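## Task

Put exactly three complete trigger pulls of spray on the yellow sign on the cabinet door, with almost all of it landing on the sign. A complete pull means pressing the trigger fully in and then letting it out again. Aim at the sign's centre from roughly one hand's width away, since from farther back some spray misses; the spray appears as pale droplets where it hits. Any spray beyond that amount, on the sign or the door, counts against you, and one whole extra pull means failure. Afterwards, stand the bottle upright again in its original spot. Nothing may be left relying on the robot to stay in place, so release the bottle and withdraw the hand at the end.

## Robot and tools

Robot: the upper body of a humanoid on a stand past the table's -x edge, facing roughly +x. Only its right arm and right hand move; the right hand has a thumb, an index finger and a middle finger. Knocking or placing anything off the table is a failure.

Scene frame: z = 0 is the table top, +z up, +x across the table away from the robot, so the robot's right is -y. The origin lies in the table-top plane about under the pelvis; the table's near (-x) edge is at x = 0.18 m. The pelvis sits 0.01 to 0.14 m above the table. The right shoulder is about 0.28 m above the pelvis, 0.14 m toward -y and 0.06 m toward +x, and the hand point can reach at most 0.54 m from it. The body may be slightly rotated or tilted relative to the table, and the reported hand position gets less accurate at long reach.

Hand point: a spot fixed to the right palm, 0.06 m out from the palm face, where thumb tip and both fingertips meet in a pinch. Its own axes: +y out of the palm (the thumb side, so a held object must be on the palm's +y side), +z along straightened fingers, +x across the palm from the index toward the middle finger. With the hand open the fingertips extend 0.095 m past the point along +z and the thumb tip 0.035 m along +y. To grasp from above, rotate so +y faces down. A wrist camera on the index side and its clamp can collide with objects.

Tool execute_actions, argument actions: a list of actions run one after another; an empty list only returns state and images. Each action is a table of at most 15 rows, each row lasting one control step of 1/30 s; if fewer than 15 rows are given, the final row is repeated to fill 15 steps. Every row holds 13 numbers, each in [-1, 1], in this order: dx, dy, dz, rx, ry, rz, thumb_0, thumb_1, thumb_2, middle_0, middle_1, index_0, index_1. There is one row per step for the single right arm, not separate lists per arm.

The first six are an offset, not a pose: the target of the hand point relative to where it was measured at the start of that action (for a call's first action, the last pose reported in this scene), expressed in the hand point's own axes. Each row refers back to that start, not to the row before. Scale: 1.0 equals 0.6 m for dx, dy, dz and 180 degrees for rotation; rx, ry, rz form one rotation vector. Per control step the commanded pose is limited to 70 mm and 16 degrees from the measured pose, so big moves need several actions; after an action the arm goes only to the last limited target. Joint targets change at up to 2.4 rad/s, all joints slowed together. The arm lags the command and drifts a little after an action ends, so several chained actions tend to fall short. If position and orientation cannot both be met, position wins.

The last seven are absolute hand motor goals, each scaled linearly between that hinge's limits. thumb_0 swings the whole thumb (+60 degrees at +1, -60 at -1) without closing it: toward +1 a bent thumb points to the middle finger, toward -1 to the index. For the other six, +1 is open and -1 closed: thumb_1 (+35 to -60 degrees, straight at +0.26) and thumb_2 (0 to -100) curl the thumb toward the fingers; on each finger, _0 (0 to +90) bends at the knuckle toward the thumb and _1 (0 to +100) bends the tip link. Motors act like springs: they press only while the goal is past the contact, harder the further past. A jumped goal makes a free hinge move at full speed. A free hinge needs the goal 0.06 to 0.07 away (0.17 for thumb_0) before it moves, and stops about that much short. Repeating hand_goal keeps a grip; repeating hand_position may loosen it; opening past hand_position releases.

Tool zoom_image: camera (cam_high, cam_low or cam_wrist, each 504x504) and region [x0, y0, x1, y1] in pixels from the top-left, no larger than 504 by 504. Returns a finer view of the latest image.

Tool finished_scene: scene, the integer number of the scene being ended. Call it only when the sign is sprayed, the bottle stands upright in its place, and the hand has released it and moved away; it cannot be undone and reports success.

Result lines: end_effector_position (m) and end_effector_quat_wxyz in the scene frame; Hand target, the pose the controller is now heading to; hand_goal, hand_position and hand_torque_nm (positive toward -1; reflects goal-position gap, not felt force) in command order; joint positions and torques (offset, scaled, noisy, nonzero in free air). Joint ranges (rad): shoulder pitch -1.600 to 0.500, shoulder roll -1.600 to 0.000, shoulder yaw -1.300 to 1.300, elbow -1.047 to 2.094, wrist roll -1.972 to 1.972, wrist pitch -1.614 to 1.614, wrist yaw -1.614 to 1.614. "pose unreachable" means a clearance check altered or blocked the command.

Avoid: contact torque reaching a load limit (23.7 N m for shoulder and elbow joints and wrist roll, 4.75 for wrist pitch and yaw, held weight included) stops the arm for 10 s and drops the rest of the call. Holding loads heats motors; a MOTOR HOT line appears from 90 °C, and at 120 °C the arm and hand stop holding and fall (OVER-TEMPERATURE FAULT). The robot keeps its last command while you are composing a reply. Drops, slips, slams, hard impacts and heavy pushing are penalised; smooth, low-effort, quick motion is preferred.

Each tool is called in YAML: its name, and indented under it one key for each argument.

## Session

execute_actions:
  actions: []

Scene clock: 0.00 s.
end_effector_position=(+0.2753, -0.2814, +0.3129) hand_goal=(+0.000, +0.263, +1.000, +1.000, +1.000, +1.000, +1.000) hand_position=(+0.000, +0.263, +1.000, +1.000, +1.000, +1.000, +1.000) hand_torque_nm=(+0.00, +0.00, +0.00, +0.00, +0.00, +0.00, +0.00) end_effector_quat_wxyz=(+0.668, -0.507, +0.424, -0.342)
Joint positions: [ 0.188 -1.006 -0.786 -0.132  0.074 -0.616  0.468]
Joint velocities: [ 0.005  0.    -0.003 -0.003 -0.008  0.     0.   ]
Joint torques (N m, as the arm reports them, + toward a larger angle): no reading
Hand target: +0.275, -0.281, +0.313; +0.668, -0.507, +0.424, -0.342

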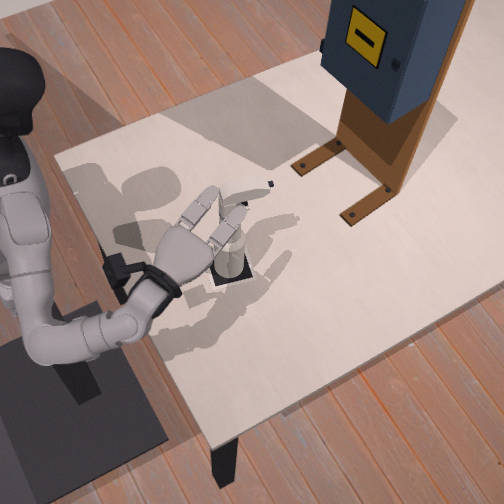

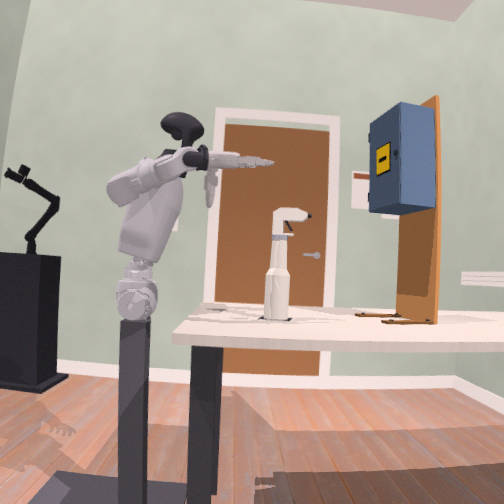

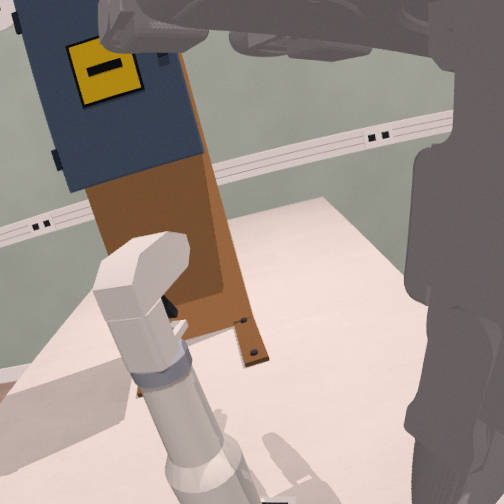

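zoom_image:
  camera: "cam_high"
  region: [150, 130, 350, 330]

zoom_image:
  camera: "cam_low"
  region: [220, 190, 360, 330]

Region (150, 130, 350, 330) of cam_high's 504x504 image, scaled by 2.520, with more detail than that image has.

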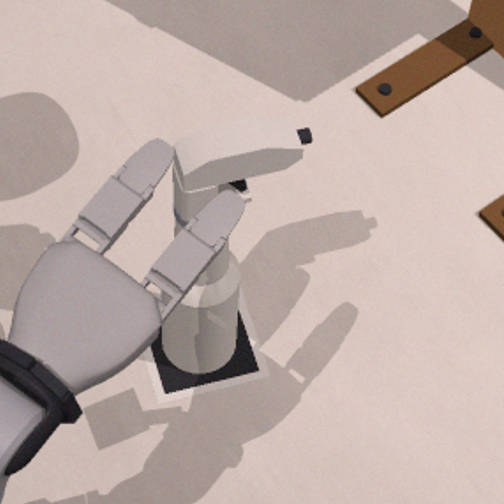

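Region (220, 190, 360, 330) of cam_low's 504x504 image, scaled by 3.600, with more detail than that image has.

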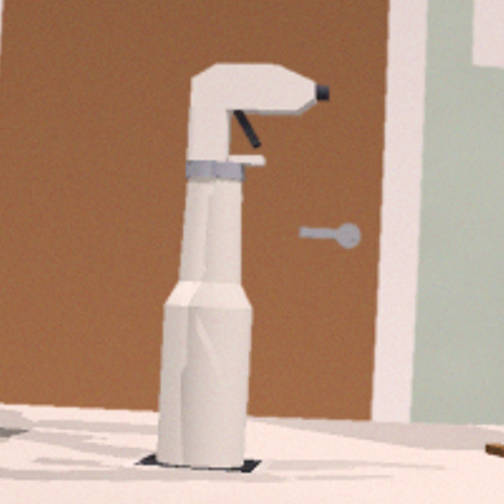

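execute_actions:
  actions:
    - [[0,0,0,0.141,0.166,0.4,0,0.3,1,1,1,1,1]]

Scene clock: 1.43 s.
end_effector_position=(+0.2745, -0.2868, +0.3089) hand_goal=(+0.000, +0.300, +1.000, +1.000, +1.000, +1.000, +1.000) hand_position=(+0.000, +0.263, +1.000, +1.000, +1.000, +1.000, +1.000) hand_torque_nm=(+0.00, -0.06, +0.00, +0.00, +0.00, +0.00, +0.00) end_effector_quat_wxyz=(+0.740, -0.136, +0.633, -0.181)
Joint positions: [ 0.25  -0.79  -0.74  -0.252  0.582 -0.062  0.344]
Joint velocities: [ 0.176  0.472 -0.003 -0.548  1.201  1.457 -0.619]
Joint torques (N m, as the arm reports them, + toward a larger angle): [-0.23 -3.25 -3.4  -2.28  0.86 -0.46 -0.26]
Hand target: +0.274, -0.286, +0.306; +0.732, -0.063, +0.663, -0.143
Off the commanded pose: 0.007 m, 29 deg; orientation clipped at the last step of the last action.

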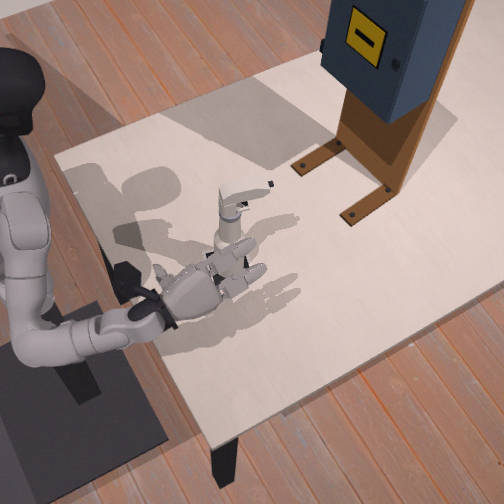

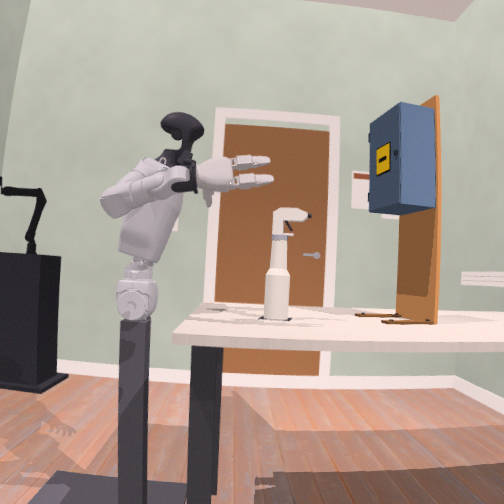

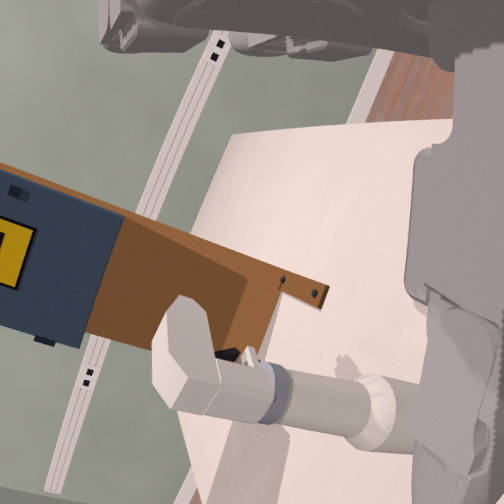

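execute_actions:
  actions:
    - [[0.05,0.261,0.029,0.05,0.065,0.138,0,0.3,1,1,1,1,1]]

execute_actions:
  actions: []

Scene clock: 2.13 s.
end_effector_position=(+0.2989, -0.1535, +0.2126) hand_goal=(+0.000, +0.300, +1.000, +1.000, +1.000, +1.000, +1.000) hand_position=(+0.000, +0.263, +1.000, +1.000, +1.000, +1.000, +1.000) hand_torque_nm=(+0.00, -0.06, +0.00, +0.00, +0.00, +0.00, +0.00) end_effector_quat_wxyz=(+0.687, +0.068, +0.721, -0.064)
Joint positions: [ 0.178 -0.27  -0.11  -0.468  0.318  0.112 -0.146]
Joint velocities: [-0.23   0.425  0.247  0.678 -0.603 -0.465 -0.27 ]
Joint torques (N m, as the arm reports them, + toward a larger angle): [-0.72 -1.58 -2.32 -3.52  0.31 -1.05 -0.1 ]
Hand target: +0.302, -0.158, +0.209; +0.691, +0.074, +0.715, -0.082
Off the commanded pose: 0.014 m, 3 deg.

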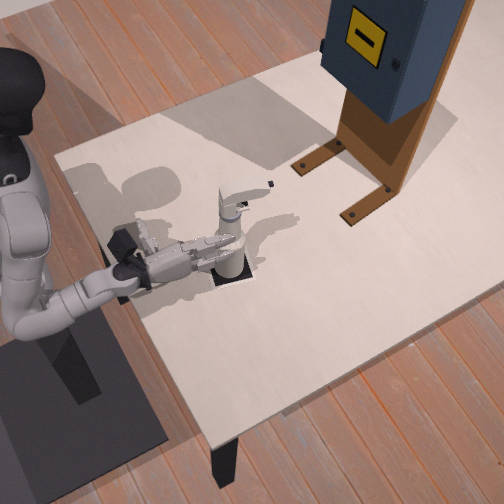

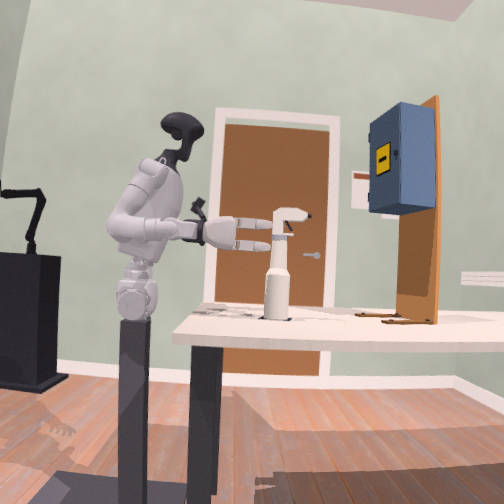

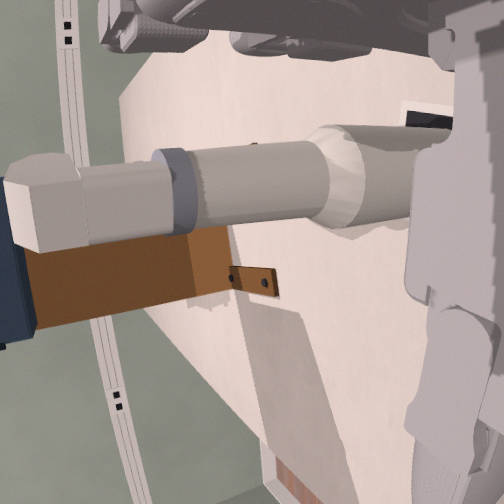

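Scene clock: 2.13 s.
end_effector_position=(+0.2989, -0.1535, +0.2126) hand_goal=(+0.000, +0.300, +1.000, +1.000, +1.000, +1.000, +1.000) hand_position=(+0.000, +0.263, +1.000, +1.000, +1.000, +1.000, +1.000) hand_torque_nm=(+0.00, -0.06, +0.00, +0.00, +0.00, +0.00, +0.00) end_effector_quat_wxyz=(+0.687, +0.068, +0.721, -0.064)
Joint positions: [ 0.178 -0.27  -0.11  -0.468  0.318  0.112 -0.146]
Joint velocities: [-0.23   0.425  0.247  0.678 -0.603 -0.465 -0.27 ]
Joint torques (N m, as the arm reports them, + toward a larger angle): [-0.72 -1.58 -2.32 -3.52  0.31 -1.05 -0.1 ]
Hand target: +0.302, -0.158, +0.209; +0.691, +0.074, +0.715, -0.082
Off the commanded pose: 0.014 m, 3 deg.

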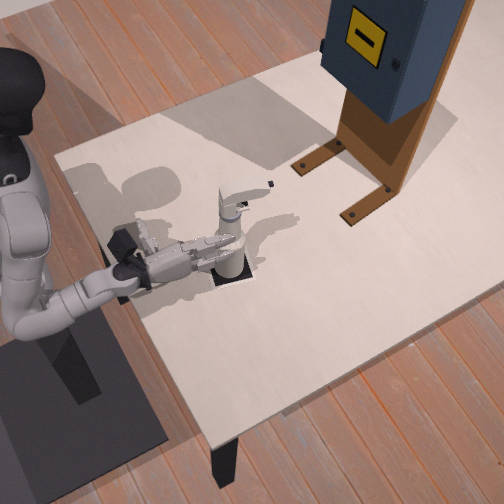

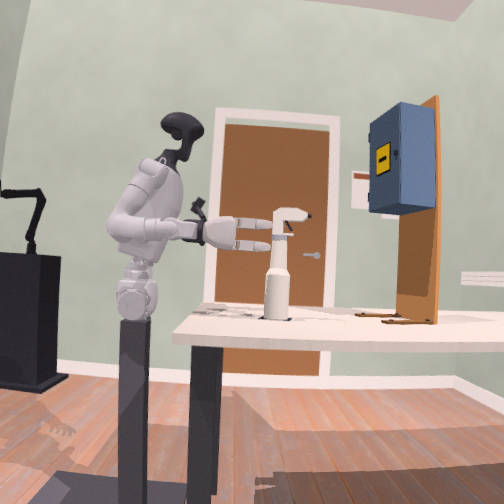

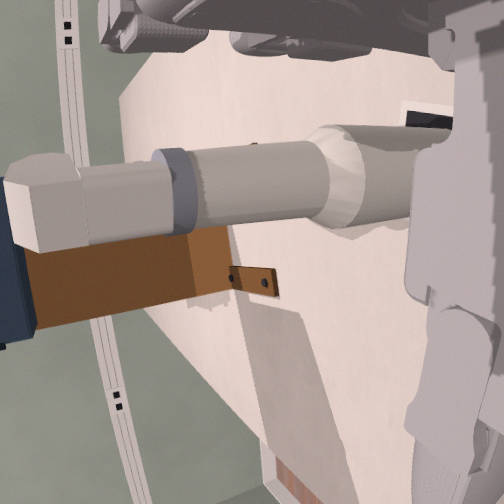

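execute_actions:
  actions:
    - [[-0.01,0.018,0.098,0.03,-0.0155,0,0,0.3,1,1,1,1,1]]
    - [[0,0,0,0,0,0,0,0.3,1,1,1,1,1]]

zoom_image:
  camera: "cam_high"
  region: [130, 150, 310, 330]

zoom_image:
  camera: "cam_low"
  region: [200, 190, 340, 330]

Scene clock: 3.50 s.
end_effector_position=(+0.3579, -0.1493, +0.2152) hand_goal=(+0.000, +0.300, +1.000, +1.000, +1.000, +1.000, +1.000) hand_position=(+0.000, +0.263, +1.000, +1.000, +1.000, +1.000, +1.000) hand_torque_nm=(+0.00, -0.06, +0.00, +0.00, +0.00, +0.00, +0.00) end_effector_quat_wxyz=(+0.698, +0.099, +0.703, -0.094)
Joint positions: [-0.105 -0.218 -0.076 -0.267  0.231  0.14  -0.266]
Joint velocities: [ 0.005 -0.005  0.002  0.002  0.005  0.     0.   ]
Joint torques (N m, as the arm reports them, + toward a larger angle): [-2.17 -1.   -1.33 -3.69  0.4  -0.8   0.08]
Hand target: +0.358, -0.149, +0.215; +0.698, +0.099, +0.703, -0.094
Off the commanded pose: 0.000 m, 0 deg.

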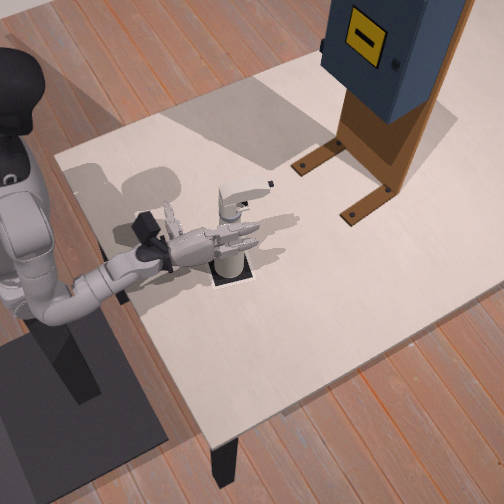

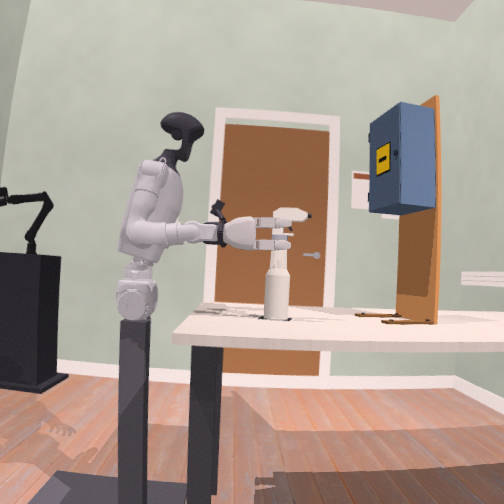

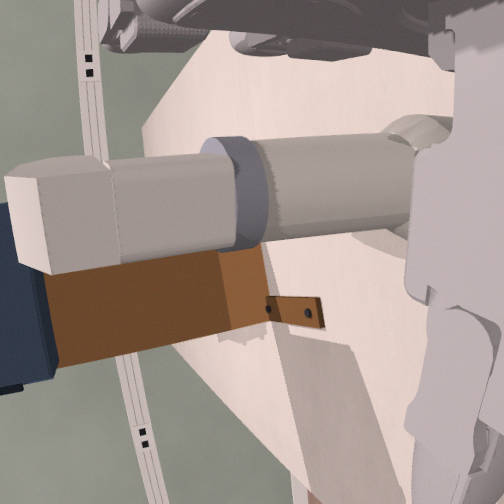

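Region (130, 150, 310, 330) of cam_high's 504x504 image, scaled by 2.800, with more detail than that image has.

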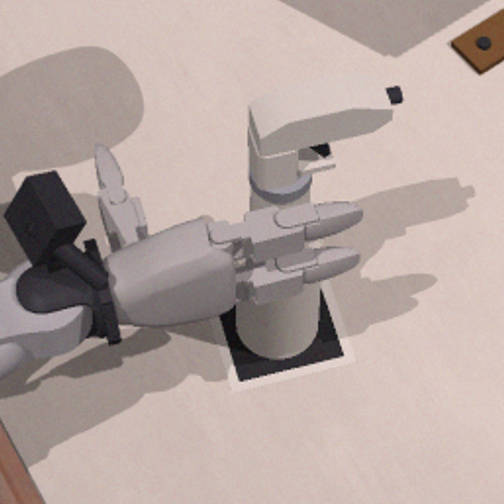

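Region (200, 190, 340, 330) of cam_low's 504x504 image, scaled by 3.600, with more detail than that image has.

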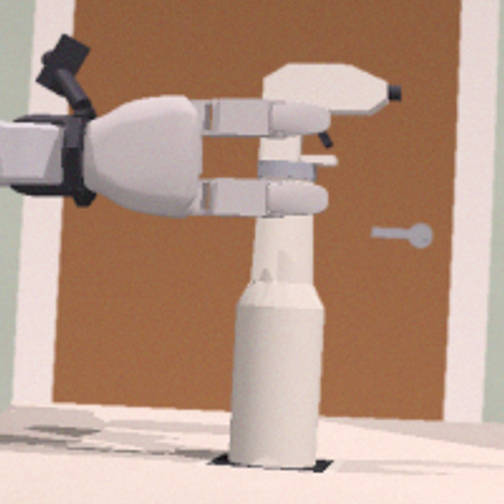

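execute_actions:
  actions: []

Scene clock: 4.33 s.
end_effector_position=(+0.3579, -0.1493, +0.2152) hand_goal=(+0.000, +0.300, +1.000, +1.000, +1.000, +1.000, +1.000) hand_position=(+0.000, +0.263, +1.000, +1.000, +1.000, +1.000, +1.000) hand_torque_nm=(+0.00, -0.06, +0.00, +0.00, +0.00, +0.00, +0.00) end_effector_quat_wxyz=(+0.698, +0.099, +0.703, -0.094)
Joint positions: [-0.105 -0.218 -0.076 -0.267  0.231  0.14  -0.266]
Joint velocities: [ 0.006  0.002  0.     0.002 -0.008  0.     0.   ]
Joint torques (N m, as the arm reports them, + toward a larger angle): [-2.14 -1.05 -1.4  -3.66  0.44 -0.81  0.07]
Hand target: +0.358, -0.149, +0.215; +0.698, +0.099, +0.703, -0.094
Off the commanded pose: 0.000 m, 0 deg.

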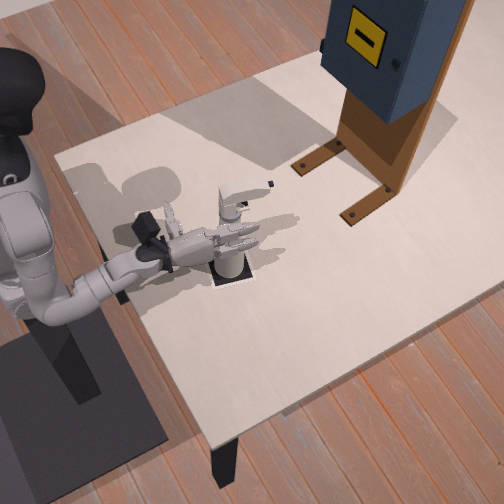

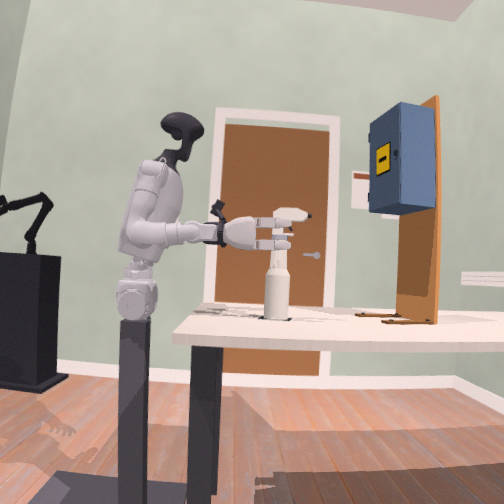

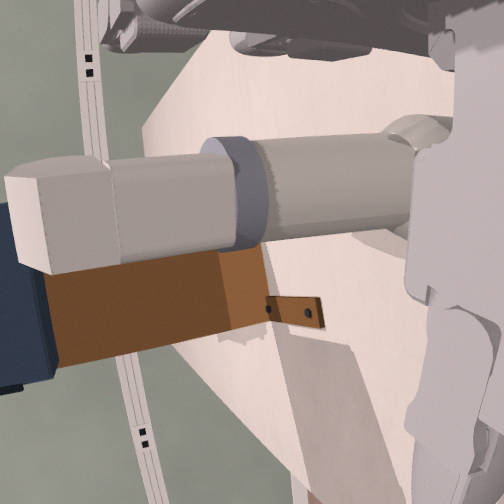

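execute_actions:
  actions:
    - [[0.002,0,0.008,0,0,0,0,0.3,1,1,1,1,1],[0.004,0,0.016,0,0,0,0,0.3,1,1,1,1,1],[0.006,0,0.025,0,0,0,0,0.3,1,1,1,1,1],[0.008,0,0.034,0,0,0,0,0.3,1,1,1,1,1],[0.01,0,0.043,0,0,0,0,0.3,1,1,1,1,1],[0.012,0,0.052,0,0,0,0,0.3,1,1,1,1,1],[0.0133,0,0.061,0,0,0,0,0.3,1,1,1,1,1],[0.0133,0,0.07,0,0,0,0,0.3,1,1,1,1,1],[0.0133,0,0.078,0,0,0,0,0.3,1,1,1,1,1],[0.0133,0,0.084,0,0,0,0,0.3,1,1,1,1,1]]

zoom_image:
  camera: "cam_low"
  region: [200, 190, 340, 330]

zoom_image:
  camera: "cam_high"
  region: [150, 160, 310, 300]

Scene clock: 5.07 s.
end_effector_position=(+0.4071, -0.1580, +0.2097) hand_goal=(+0.000, +0.300, +1.000, +1.000, +1.000, +1.000, +1.000) hand_position=(+0.000, +0.263, +1.000, +1.000, +1.000, +1.000, +1.000) hand_torque_nm=(+0.00, -0.06, +0.00, +0.00, +0.00, +0.00, +0.00) end_effector_quat_wxyz=(+0.700, +0.098, +0.701, -0.092)
Joint positions: [-0.355 -0.242 -0.112  0.066  0.231  0.061 -0.219]
Joint velocities: [-0.023  0.003  0.014  0.103 -0.002 -0.091  0.041]
Joint torques (N m, as the arm reports them, + toward a larger angle): [-3.12 -1.52 -1.55 -3.42  0.54 -0.84  0.14]
Hand target: +0.407, -0.159, +0.207; +0.698, +0.099, +0.703, -0.092
Off the commanded pose: 0.006 m, 0 deg.

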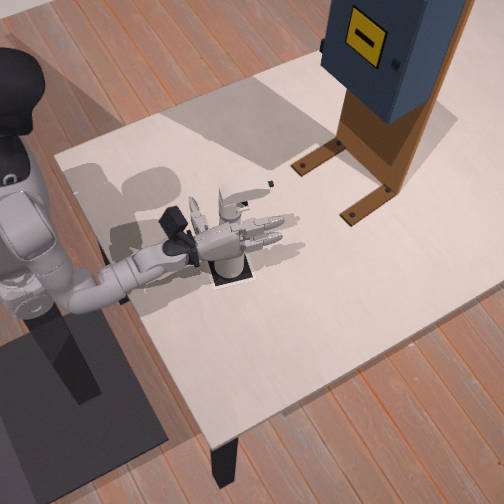

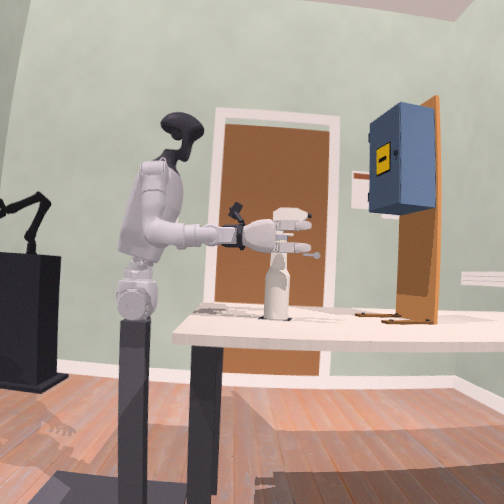

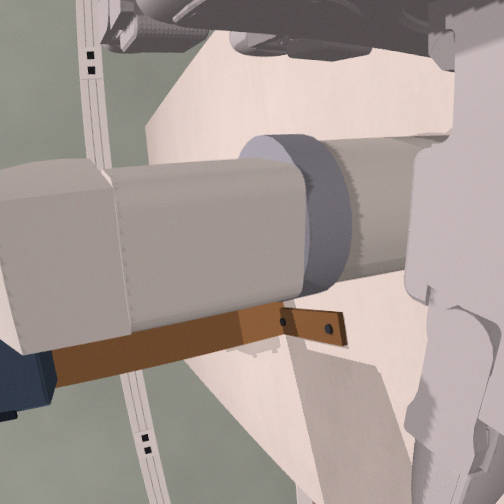

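Region (200, 190, 340, 330) of cam_low's 504x504 image, scaled by 3.600, with more detail than that image has.

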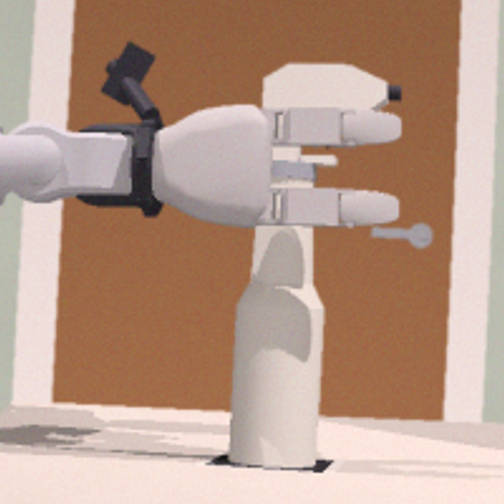

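Region (150, 160, 310, 300) of cam_high's 504x504 image, scaled by 3.150, with more detail than that image has; it fills the top 441 rows of this view, and the rest is white.

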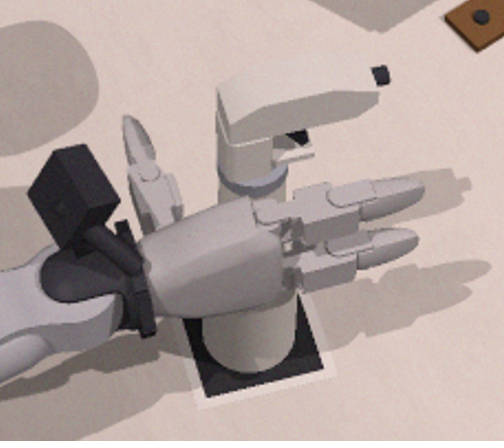

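execute_actions:
  actions:
    - [[0.001,0.004,0.004,0,0,0,0,0.3,1,1,1,1,1],[0.002,0.008,0.008,0,0,0,0,0.3,1,1,1,1,1],[0.003,0.012,0.012,0,0,0,0,0.3,1,1,1,1,1],[0.004,0.016,0.016,0,0,0,0,0.3,1,1,1,1,1],[0.005,0.02,0.02,0,0,0,0,0.3,1,1,1,1,1],[0.005,0.024,0.024,0,0,0,0,0.3,1,1,1,1,1],[0.005,0.027,0.026,0,0,0,0,0.3,1,1,1,1,1],[0.005,0.03,0.026,0,0,0,0,0.3,1,1,1,1,1]]

zoom_image:
  camera: "cam_low"
  region: [200, 190, 340, 330]

zoom_image:
  camera: "cam_high"
  region: [150, 160, 310, 300]

Scene clock: 5.87 s.
end_effector_position=(+0.4264, -0.1424, +0.2077) hand_goal=(+0.000, +0.300, +1.000, +1.000, +1.000, +1.000, +1.000) hand_position=(+0.000, +0.263, +1.000, +1.000, +1.000, +1.000, +1.000) hand_torque_nm=(+0.00, -0.06, +0.00, +0.00, +0.00, +0.00, +0.00) end_effector_quat_wxyz=(+0.700, +0.098, +0.702, -0.088)
Joint positions: [-0.458 -0.208 -0.084  0.193  0.199  0.024 -0.245]
Joint velocities: [ 0.     0.008  0.009  0.011  0.005  0.    -0.007]
Joint torques (N m, as the arm reports them, + toward a larger angle): [-3.76 -1.39 -1.12 -3.6   0.33 -0.86  0.01]
Hand target: +0.426, -0.143, +0.207; +0.700, +0.097, +0.702, -0.091
Off the commanded pose: 0.003 m, 0 deg.

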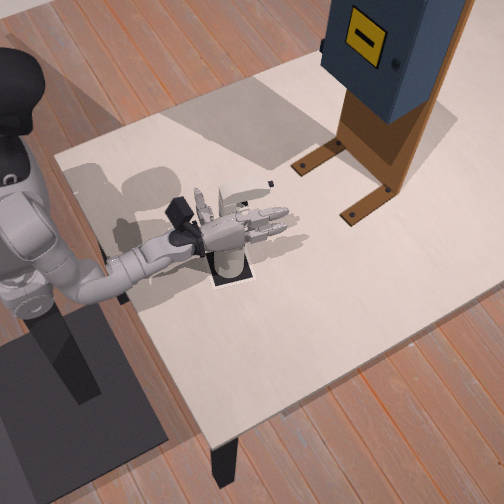

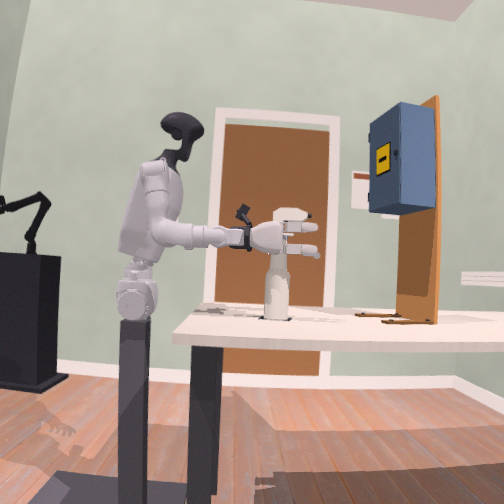

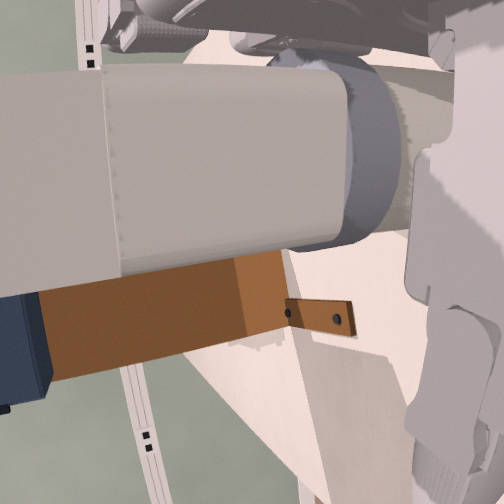

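Region (200, 190, 340, 330) of cam_low's 504x504 image, scaled by 3.600, with more detail than that image has.

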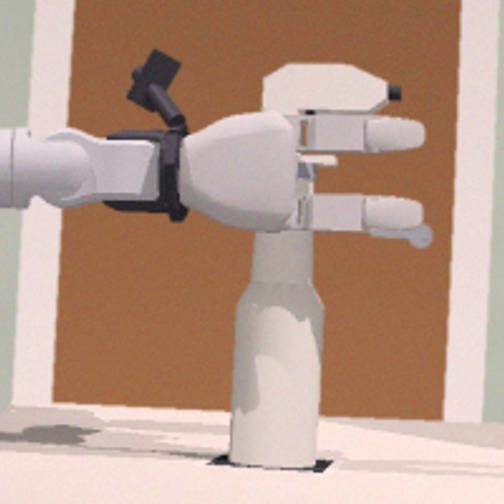

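Region (150, 160, 310, 300) of cam_high's 504x504 image, scaled by 3.150, with more detail than that image has; it fills the top 441 rows of this view, and the rest is white.

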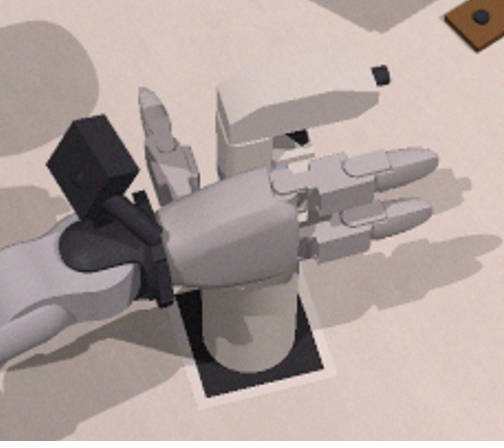

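execute_actions:
  actions:
    - [[-0.002,0.002,0,0,0,0,0,0.27,0.92,0.91,0.92,1,1],[-0.004,0.004,0,0,0,0,0,0.24,0.84,0.82,0.84,1,1],[-0.005,0.006,0,0,0,0,0,0.21,0.76,0.73,0.76,1,1],[-0.005,0.006,0,0,0,0,0,0.18,0.68,0.64,0.68,1,1],[-0.005,0.006,0,0,0,0,0,0.15,0.6,0.55,0.6,1,1],[-0.005,0.006,0,0,0,0,0,0.12,0.52,0.46,0.52,1,1],[-0.005,0.006,0,0,0,0,0,0.09,0.44,0.37,0.44,1,1],[-0.005,0.006,0,0,0,0,0,0.06,0.36,0.28,0.36,1,1],[-0.005,0.006,0,0,0,0,0,0.03,0.28,0.19,0.28,1,1],[-0.005,0.006,0,0,0,0,0,0,0.2,0.1,0.2,1,1],[-0.005,0.006,0,0,0,0,0,-0.03,0.12,0.01,0.12,1,1],[-0.005,0.006,0,0,0,0,0,-0.06,0.04,-0.08,0.04,1,1],[-0.005,0.006,0,0,0,0,0,-0.09,-0.04,-0.17,-0.04,1,1],[-0.005,0.006,0,0,0,0,0,-0.12,-0.12,-0.26,-0.12,1,1],[-0.005,0.006,0,0,0,0,0,-0.15,-0.2,-0.33,-0.2,1,1]]
    - [[0,0,0,0,0,0,0,-0.15,-0.25,-0.33,-0.23,1,1],[0,0,0,0,0,0,0,-0.15,-0.3,-0.33,-0.26,1,1],[0,0,0,0,0,0,0,-0.15,-0.35,-0.33,-0.29,1,1],[0,0,0,0,0,0,0,-0.15,-0.4,-0.33,-0.32,1,1],[0,0,0,0,0,0,0,-0.15,-0.45,-0.33,-0.35,1,1],[0,0,0,0,0,0,0,-0.15,-0.5,-0.33,-0.38,1,1],[0,0,0,0,0,0,0,-0.15,-0.55,-0.33,-0.41,1,1],[0,0,0,0,0,0,0,-0.15,-0.6,-0.33,-0.44,1,1],[0,0,0,0,0,0,0,-0.15,-0.65,-0.33,-0.44,1,1],[0,0,0,0,0,0,0,-0.15,-0.7,-0.33,-0.44,1,1]]

zoom_image:
  camera: "cam_low"
  region: [200, 190, 340, 330]

zoom_image:
  camera: "cam_high"
  region: [150, 160, 310, 300]

Scene clock: 7.60 s.
end_effector_position=(+0.4273, -0.1403, +0.2115) hand_goal=(+0.000, -0.150, -0.700, -0.330, -0.440, +1.000, +1.000) hand_position=(+0.000, +0.026, -0.331, -0.222, -0.384, +1.000, +1.000) hand_torque_nm=(+0.00, +0.27, +0.58, +0.15, +0.09, +0.00, +0.00) end_effector_quat_wxyz=(+0.701, +0.099, +0.700, -0.088)
Joint positions: [-0.461 -0.206 -0.079  0.173  0.199  0.042 -0.258]
Joint velocities: [-0.009 -0.003 -0.009  0.     0.003  0.     0.   ]
Joint torques (N m, as the arm reports them, + toward a larger angle): [-3.87 -1.3  -1.15 -3.63  0.46 -0.75  0.09]
Hand target: +0.427, -0.140, +0.211; +0.700, +0.099, +0.702, -0.088
Off the commanded pose: 0.001 m, 0 deg.

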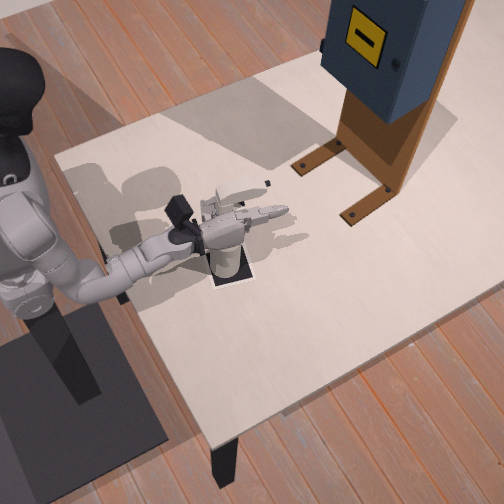

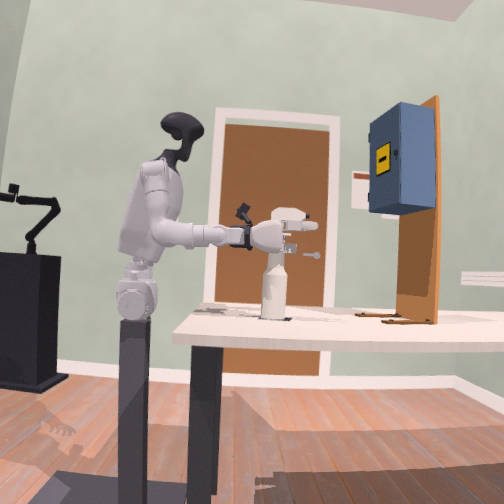

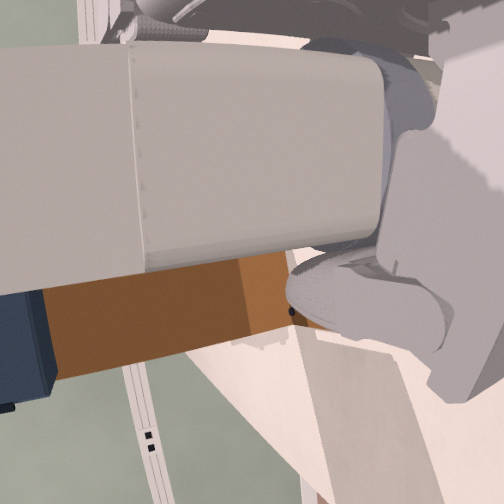

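Region (200, 190, 340, 330) of cam_low's 504x504 image, scaled by 3.600, with more detail than that image has.

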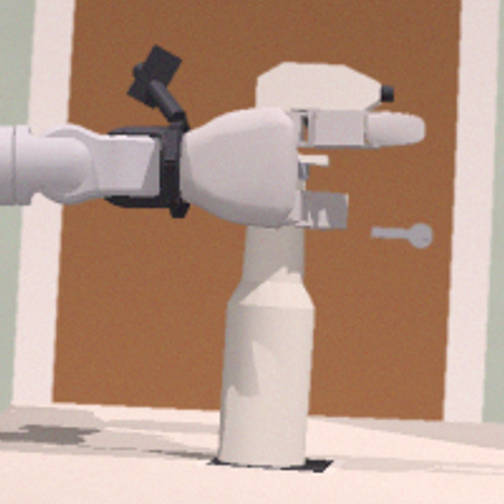

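Region (150, 160, 310, 300) of cam_high's 504x504 image, scaled by 3.150, with more detail than that image has; it fills the top 441 rows of this view, and the rest is white.

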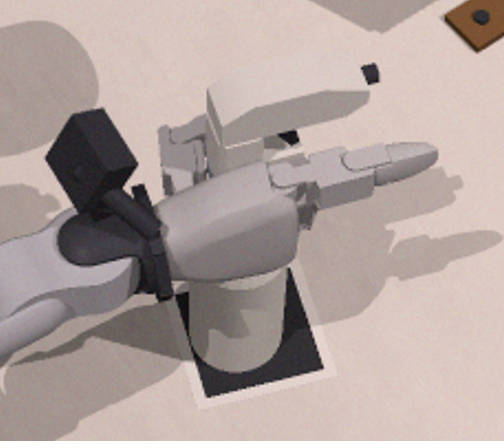

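execute_actions:
  actions:
    - [[-0.003,0,0,0,0,0,0,-0.15,-0.7,-0.33,-0.44,1,1],[-0.008,0,0,0,0,0,0,-0.15,-0.7,-0.33,-0.44,1,1],[-0.014,0,0,0,0,0,0,-0.15,-0.7,-0.33,-0.44,1,1],[-0.021,0,0,0,0,0,0,-0.15,-0.7,-0.33,-0.44,1,1],[-0.028,0,0,0,0,0,0,-0.15,-0.7,-0.33,-0.44,1,1],[-0.035,0,0,0,0,0,0,-0.15,-0.7,-0.33,-0.44,1,1],[-0.042,0,0,0,0,0,0,-0.15,-0.7,-0.33,-0.44,1,1],[-0.049,0,0,0,0,0,0,-0.15,-0.7,-0.33,-0.44,1,1],[-0.056,0,0,0,0,0,0,-0.15,-0.7,-0.33,-0.44,1,1],[-0.063,0,0,0,0,0,0,-0.15,-0.7,-0.33,-0.44,1,1],[-0.07,0,0,0,0,0,0,-0.15,-0.7,-0.33,-0.44,1,1],[-0.077,0,0,0,0,0,0,-0.15,-0.7,-0.33,-0.44,1,1],[-0.084,0,0,0,0,0,0,-0.15,-0.7,-0.33,-0.44,1,1],[-0.091,0,0,0,0,0,0,-0.15,-0.7,-0.33,-0.44,1,1],[-0.098,0,0,0,0,0,0,-0.15,-0.7,-0.33,-0.44,1,1]]
    - [[-0.02,0.005,0.003,-0.004,0,0,0,-0.15,-0.7,-0.33,-0.44,1,1],[-0.027,0.01,0.006,-0.008,0,0,0,-0.15,-0.7,-0.33,-0.44,1,1],[-0.034,0.015,0.009,-0.012,0,0,0,-0.15,-0.7,-0.33,-0.44,1,1],[-0.041,0.02,0.012,-0.016,0,0,0,-0.15,-0.7,-0.33,-0.44,1,1],[-0.048,0.025,0.015,-0.02,0,0,0,-0.15,-0.7,-0.33,-0.44,1,1],[-0.055,0.03,0.018,-0.024,0,0,0,-0.15,-0.7,-0.33,-0.44,1,1],[-0.062,0.035,0.021,-0.028,0,0,0,-0.15,-0.7,-0.33,-0.44,1,1],[-0.069,0.04,0.024,-0.032,0,0,0,-0.15,-0.7,-0.33,-0.44,1,1],[-0.076,0.045,0.027,-0.036,0,0,0,-0.15,-0.7,-0.33,-0.44,1,1],[-0.083,0.05,0.03,-0.04,0,0,0,-0.15,-0.7,-0.33,-0.44,1,1],[-0.09,0.055,0.033,-0.044,0,0,0,-0.15,-0.7,-0.33,-0.44,1,1],[-0.097,0.06,0.036,-0.048,0,0,0,-0.15,-0.7,-0.33,-0.44,1,1],[-0.103,0.065,0.039,-0.052,0,0,0,-0.15,-0.7,-0.33,-0.44,1,1],[-0.108,0.07,0.042,-0.055,0,0,0,-0.15,-0.7,-0.33,-0.44,1,1]]

Scene clock: 9.27 s.
end_effector_position=(+0.4558, -0.1054, +0.3260) hand_goal=(+0.000, -0.150, -0.700, -0.330, -0.440, +1.000, +1.000) hand_position=(+0.000, +0.028, -0.346, -0.261, -0.389, +1.000, +1.000) hand_torque_nm=(+0.00, +0.27, +0.56, +0.10, +0.08, +0.00, +0.00) end_effector_quat_wxyz=(+0.715, +0.040, +0.698, -0.030)
Joint positions: [-0.797 -0.312 -0.1   -0.076  0.317  0.601 -0.231]
Joint velocities: [-0.678 -0.052  0.061  0.468  0.038  0.189  0.193]
Joint torques (N m, as the arm reports them, + toward a larger angle): [-5.64 -1.81 -1.38 -3.45  0.55 -0.95  0.17]
Hand target: +0.459, -0.101, +0.328; +0.712, +0.033, +0.701, -0.023
Off the commanded pose: 0.005 m, 1 deg.

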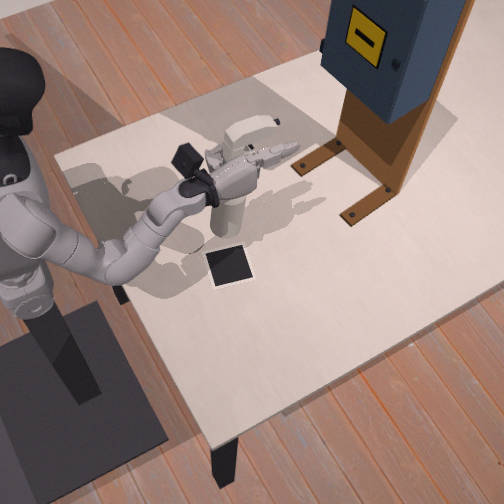

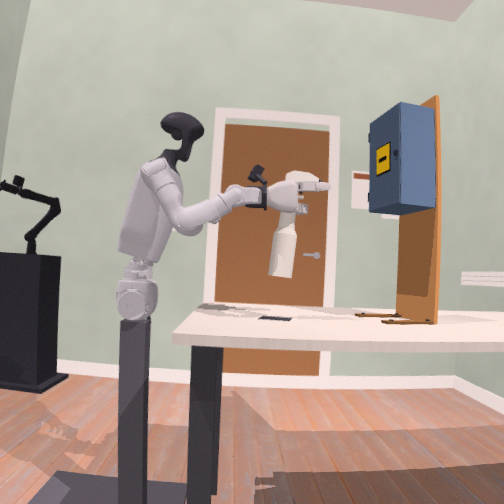

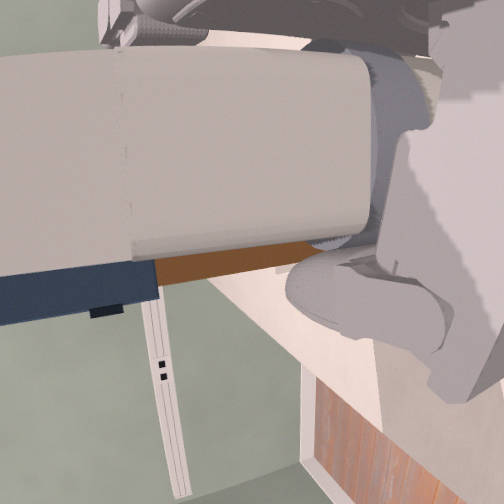

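zoom_image:
  camera: "cam_low"
  region: [220, 150, 360, 290]

Region (220, 150, 360, 290) of cam_low's 504x504 image, scaled by 3.600, with more detail than that image has.

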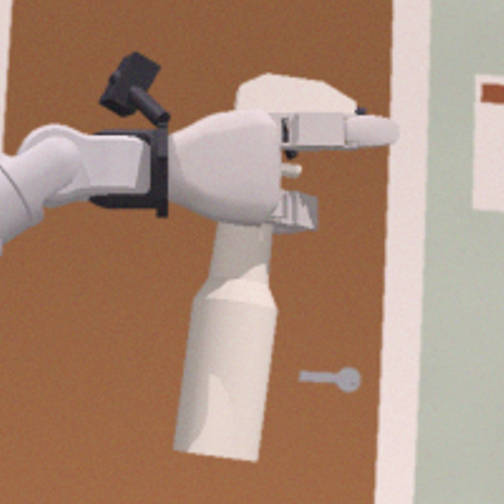

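execute_actions:
  actions:
    - [[-0.003,0.006,0.005,-0.006,0,0,0,-0.15,-0.7,-0.3,-0.42,1,1],[-0.003,0.006,0.005,-0.006,0,0,0,-0.15,-0.7,-0.27,-0.4,1,1],[-0.003,0.006,0.005,-0.006,0,0,0,-0.15,-0.7,-0.24,-0.38,1,1],[-0.003,0.006,0.005,-0.006,0,0,0,-0.15,-0.7,-0.21,-0.36,1,1],[-0.003,0.006,0.005,-0.006,0,0,0,-0.15,-0.7,-0.19,-0.34,1,1],[-0.003,0.006,0.005,-0.006,0,0,0,-0.15,-0.7,-0.17,-0.32,1,1],[-0.003,0.006,0.005,-0.006,0,0,0,-0.15,-0.7,-0.15,-0.31,1,1],[-0.003,0.006,0.005,-0.006,0,0,0,-0.15,-0.7,-0.13,-0.3,1,1],[-0.003,0.006,0.005,-0.006,0,0,0,-0.15,-0.7,-0.12,-0.3,1,1]]

zoom_image:
  camera: "cam_low"
  region: [220, 150, 360, 290]

Scene clock: 10.07 s.
end_effector_position=(+0.4590, -0.1016, +0.3294) hand_goal=(+0.000, -0.150, -0.700, -0.120, -0.300, +1.000, +1.000) hand_position=(+0.000, +0.028, -0.353, -0.176, -0.352, +1.000, +1.000) hand_torque_nm=(+0.00, +0.27, +0.55, -0.08, -0.08, +0.00, +0.00) end_effector_quat_wxyz=(+0.716, +0.035, +0.697, -0.023)
Joint positions: [-0.825 -0.313 -0.096 -0.046  0.32   0.594 -0.216]
Joint velocities: [ 0.002  0.    -0.018 -0.003 -0.008  0.     0.   ]
Joint torques (N m, as the arm reports them, + toward a larger angle): [-5.69 -1.78 -1.61 -3.54  0.47 -1.1   0.16]
Hand target: +0.459, -0.102, +0.328; +0.715, +0.033, +0.698, -0.024
Off the commanded pose: 0.002 m, 0 deg.

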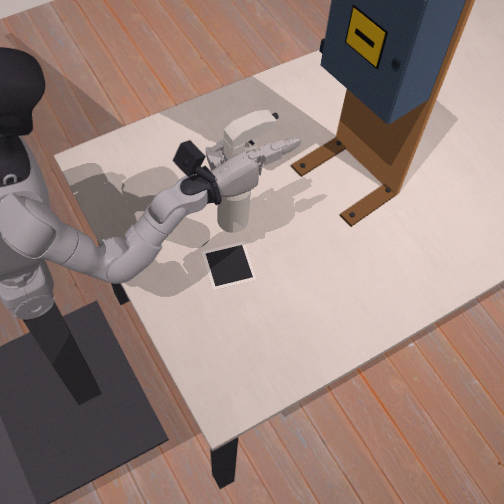

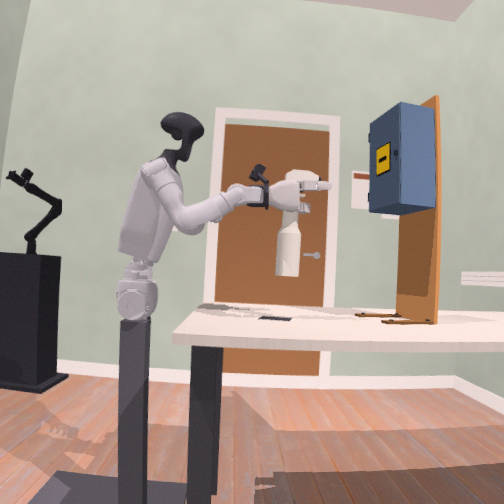

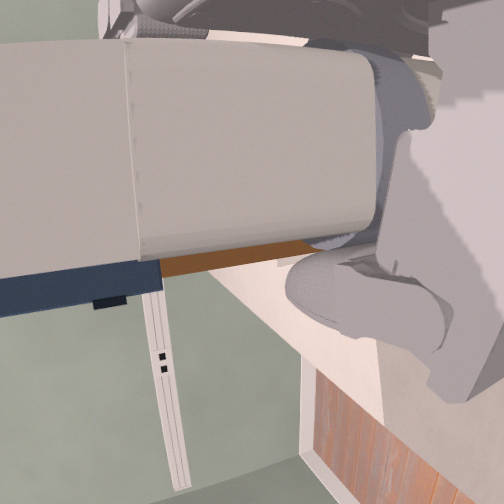

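Region (220, 150, 360, 290) of cam_low's 504x504 image, scaled by 3.600, with more detail than that image has.

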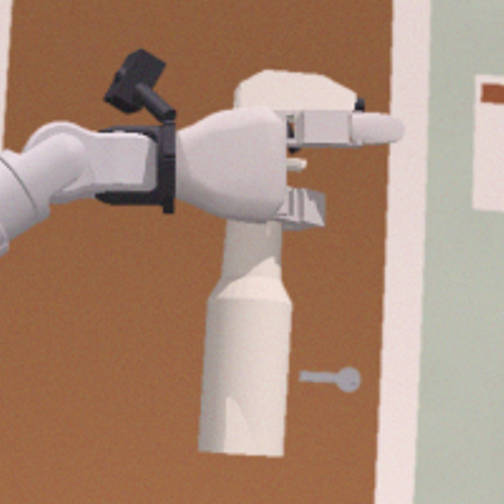

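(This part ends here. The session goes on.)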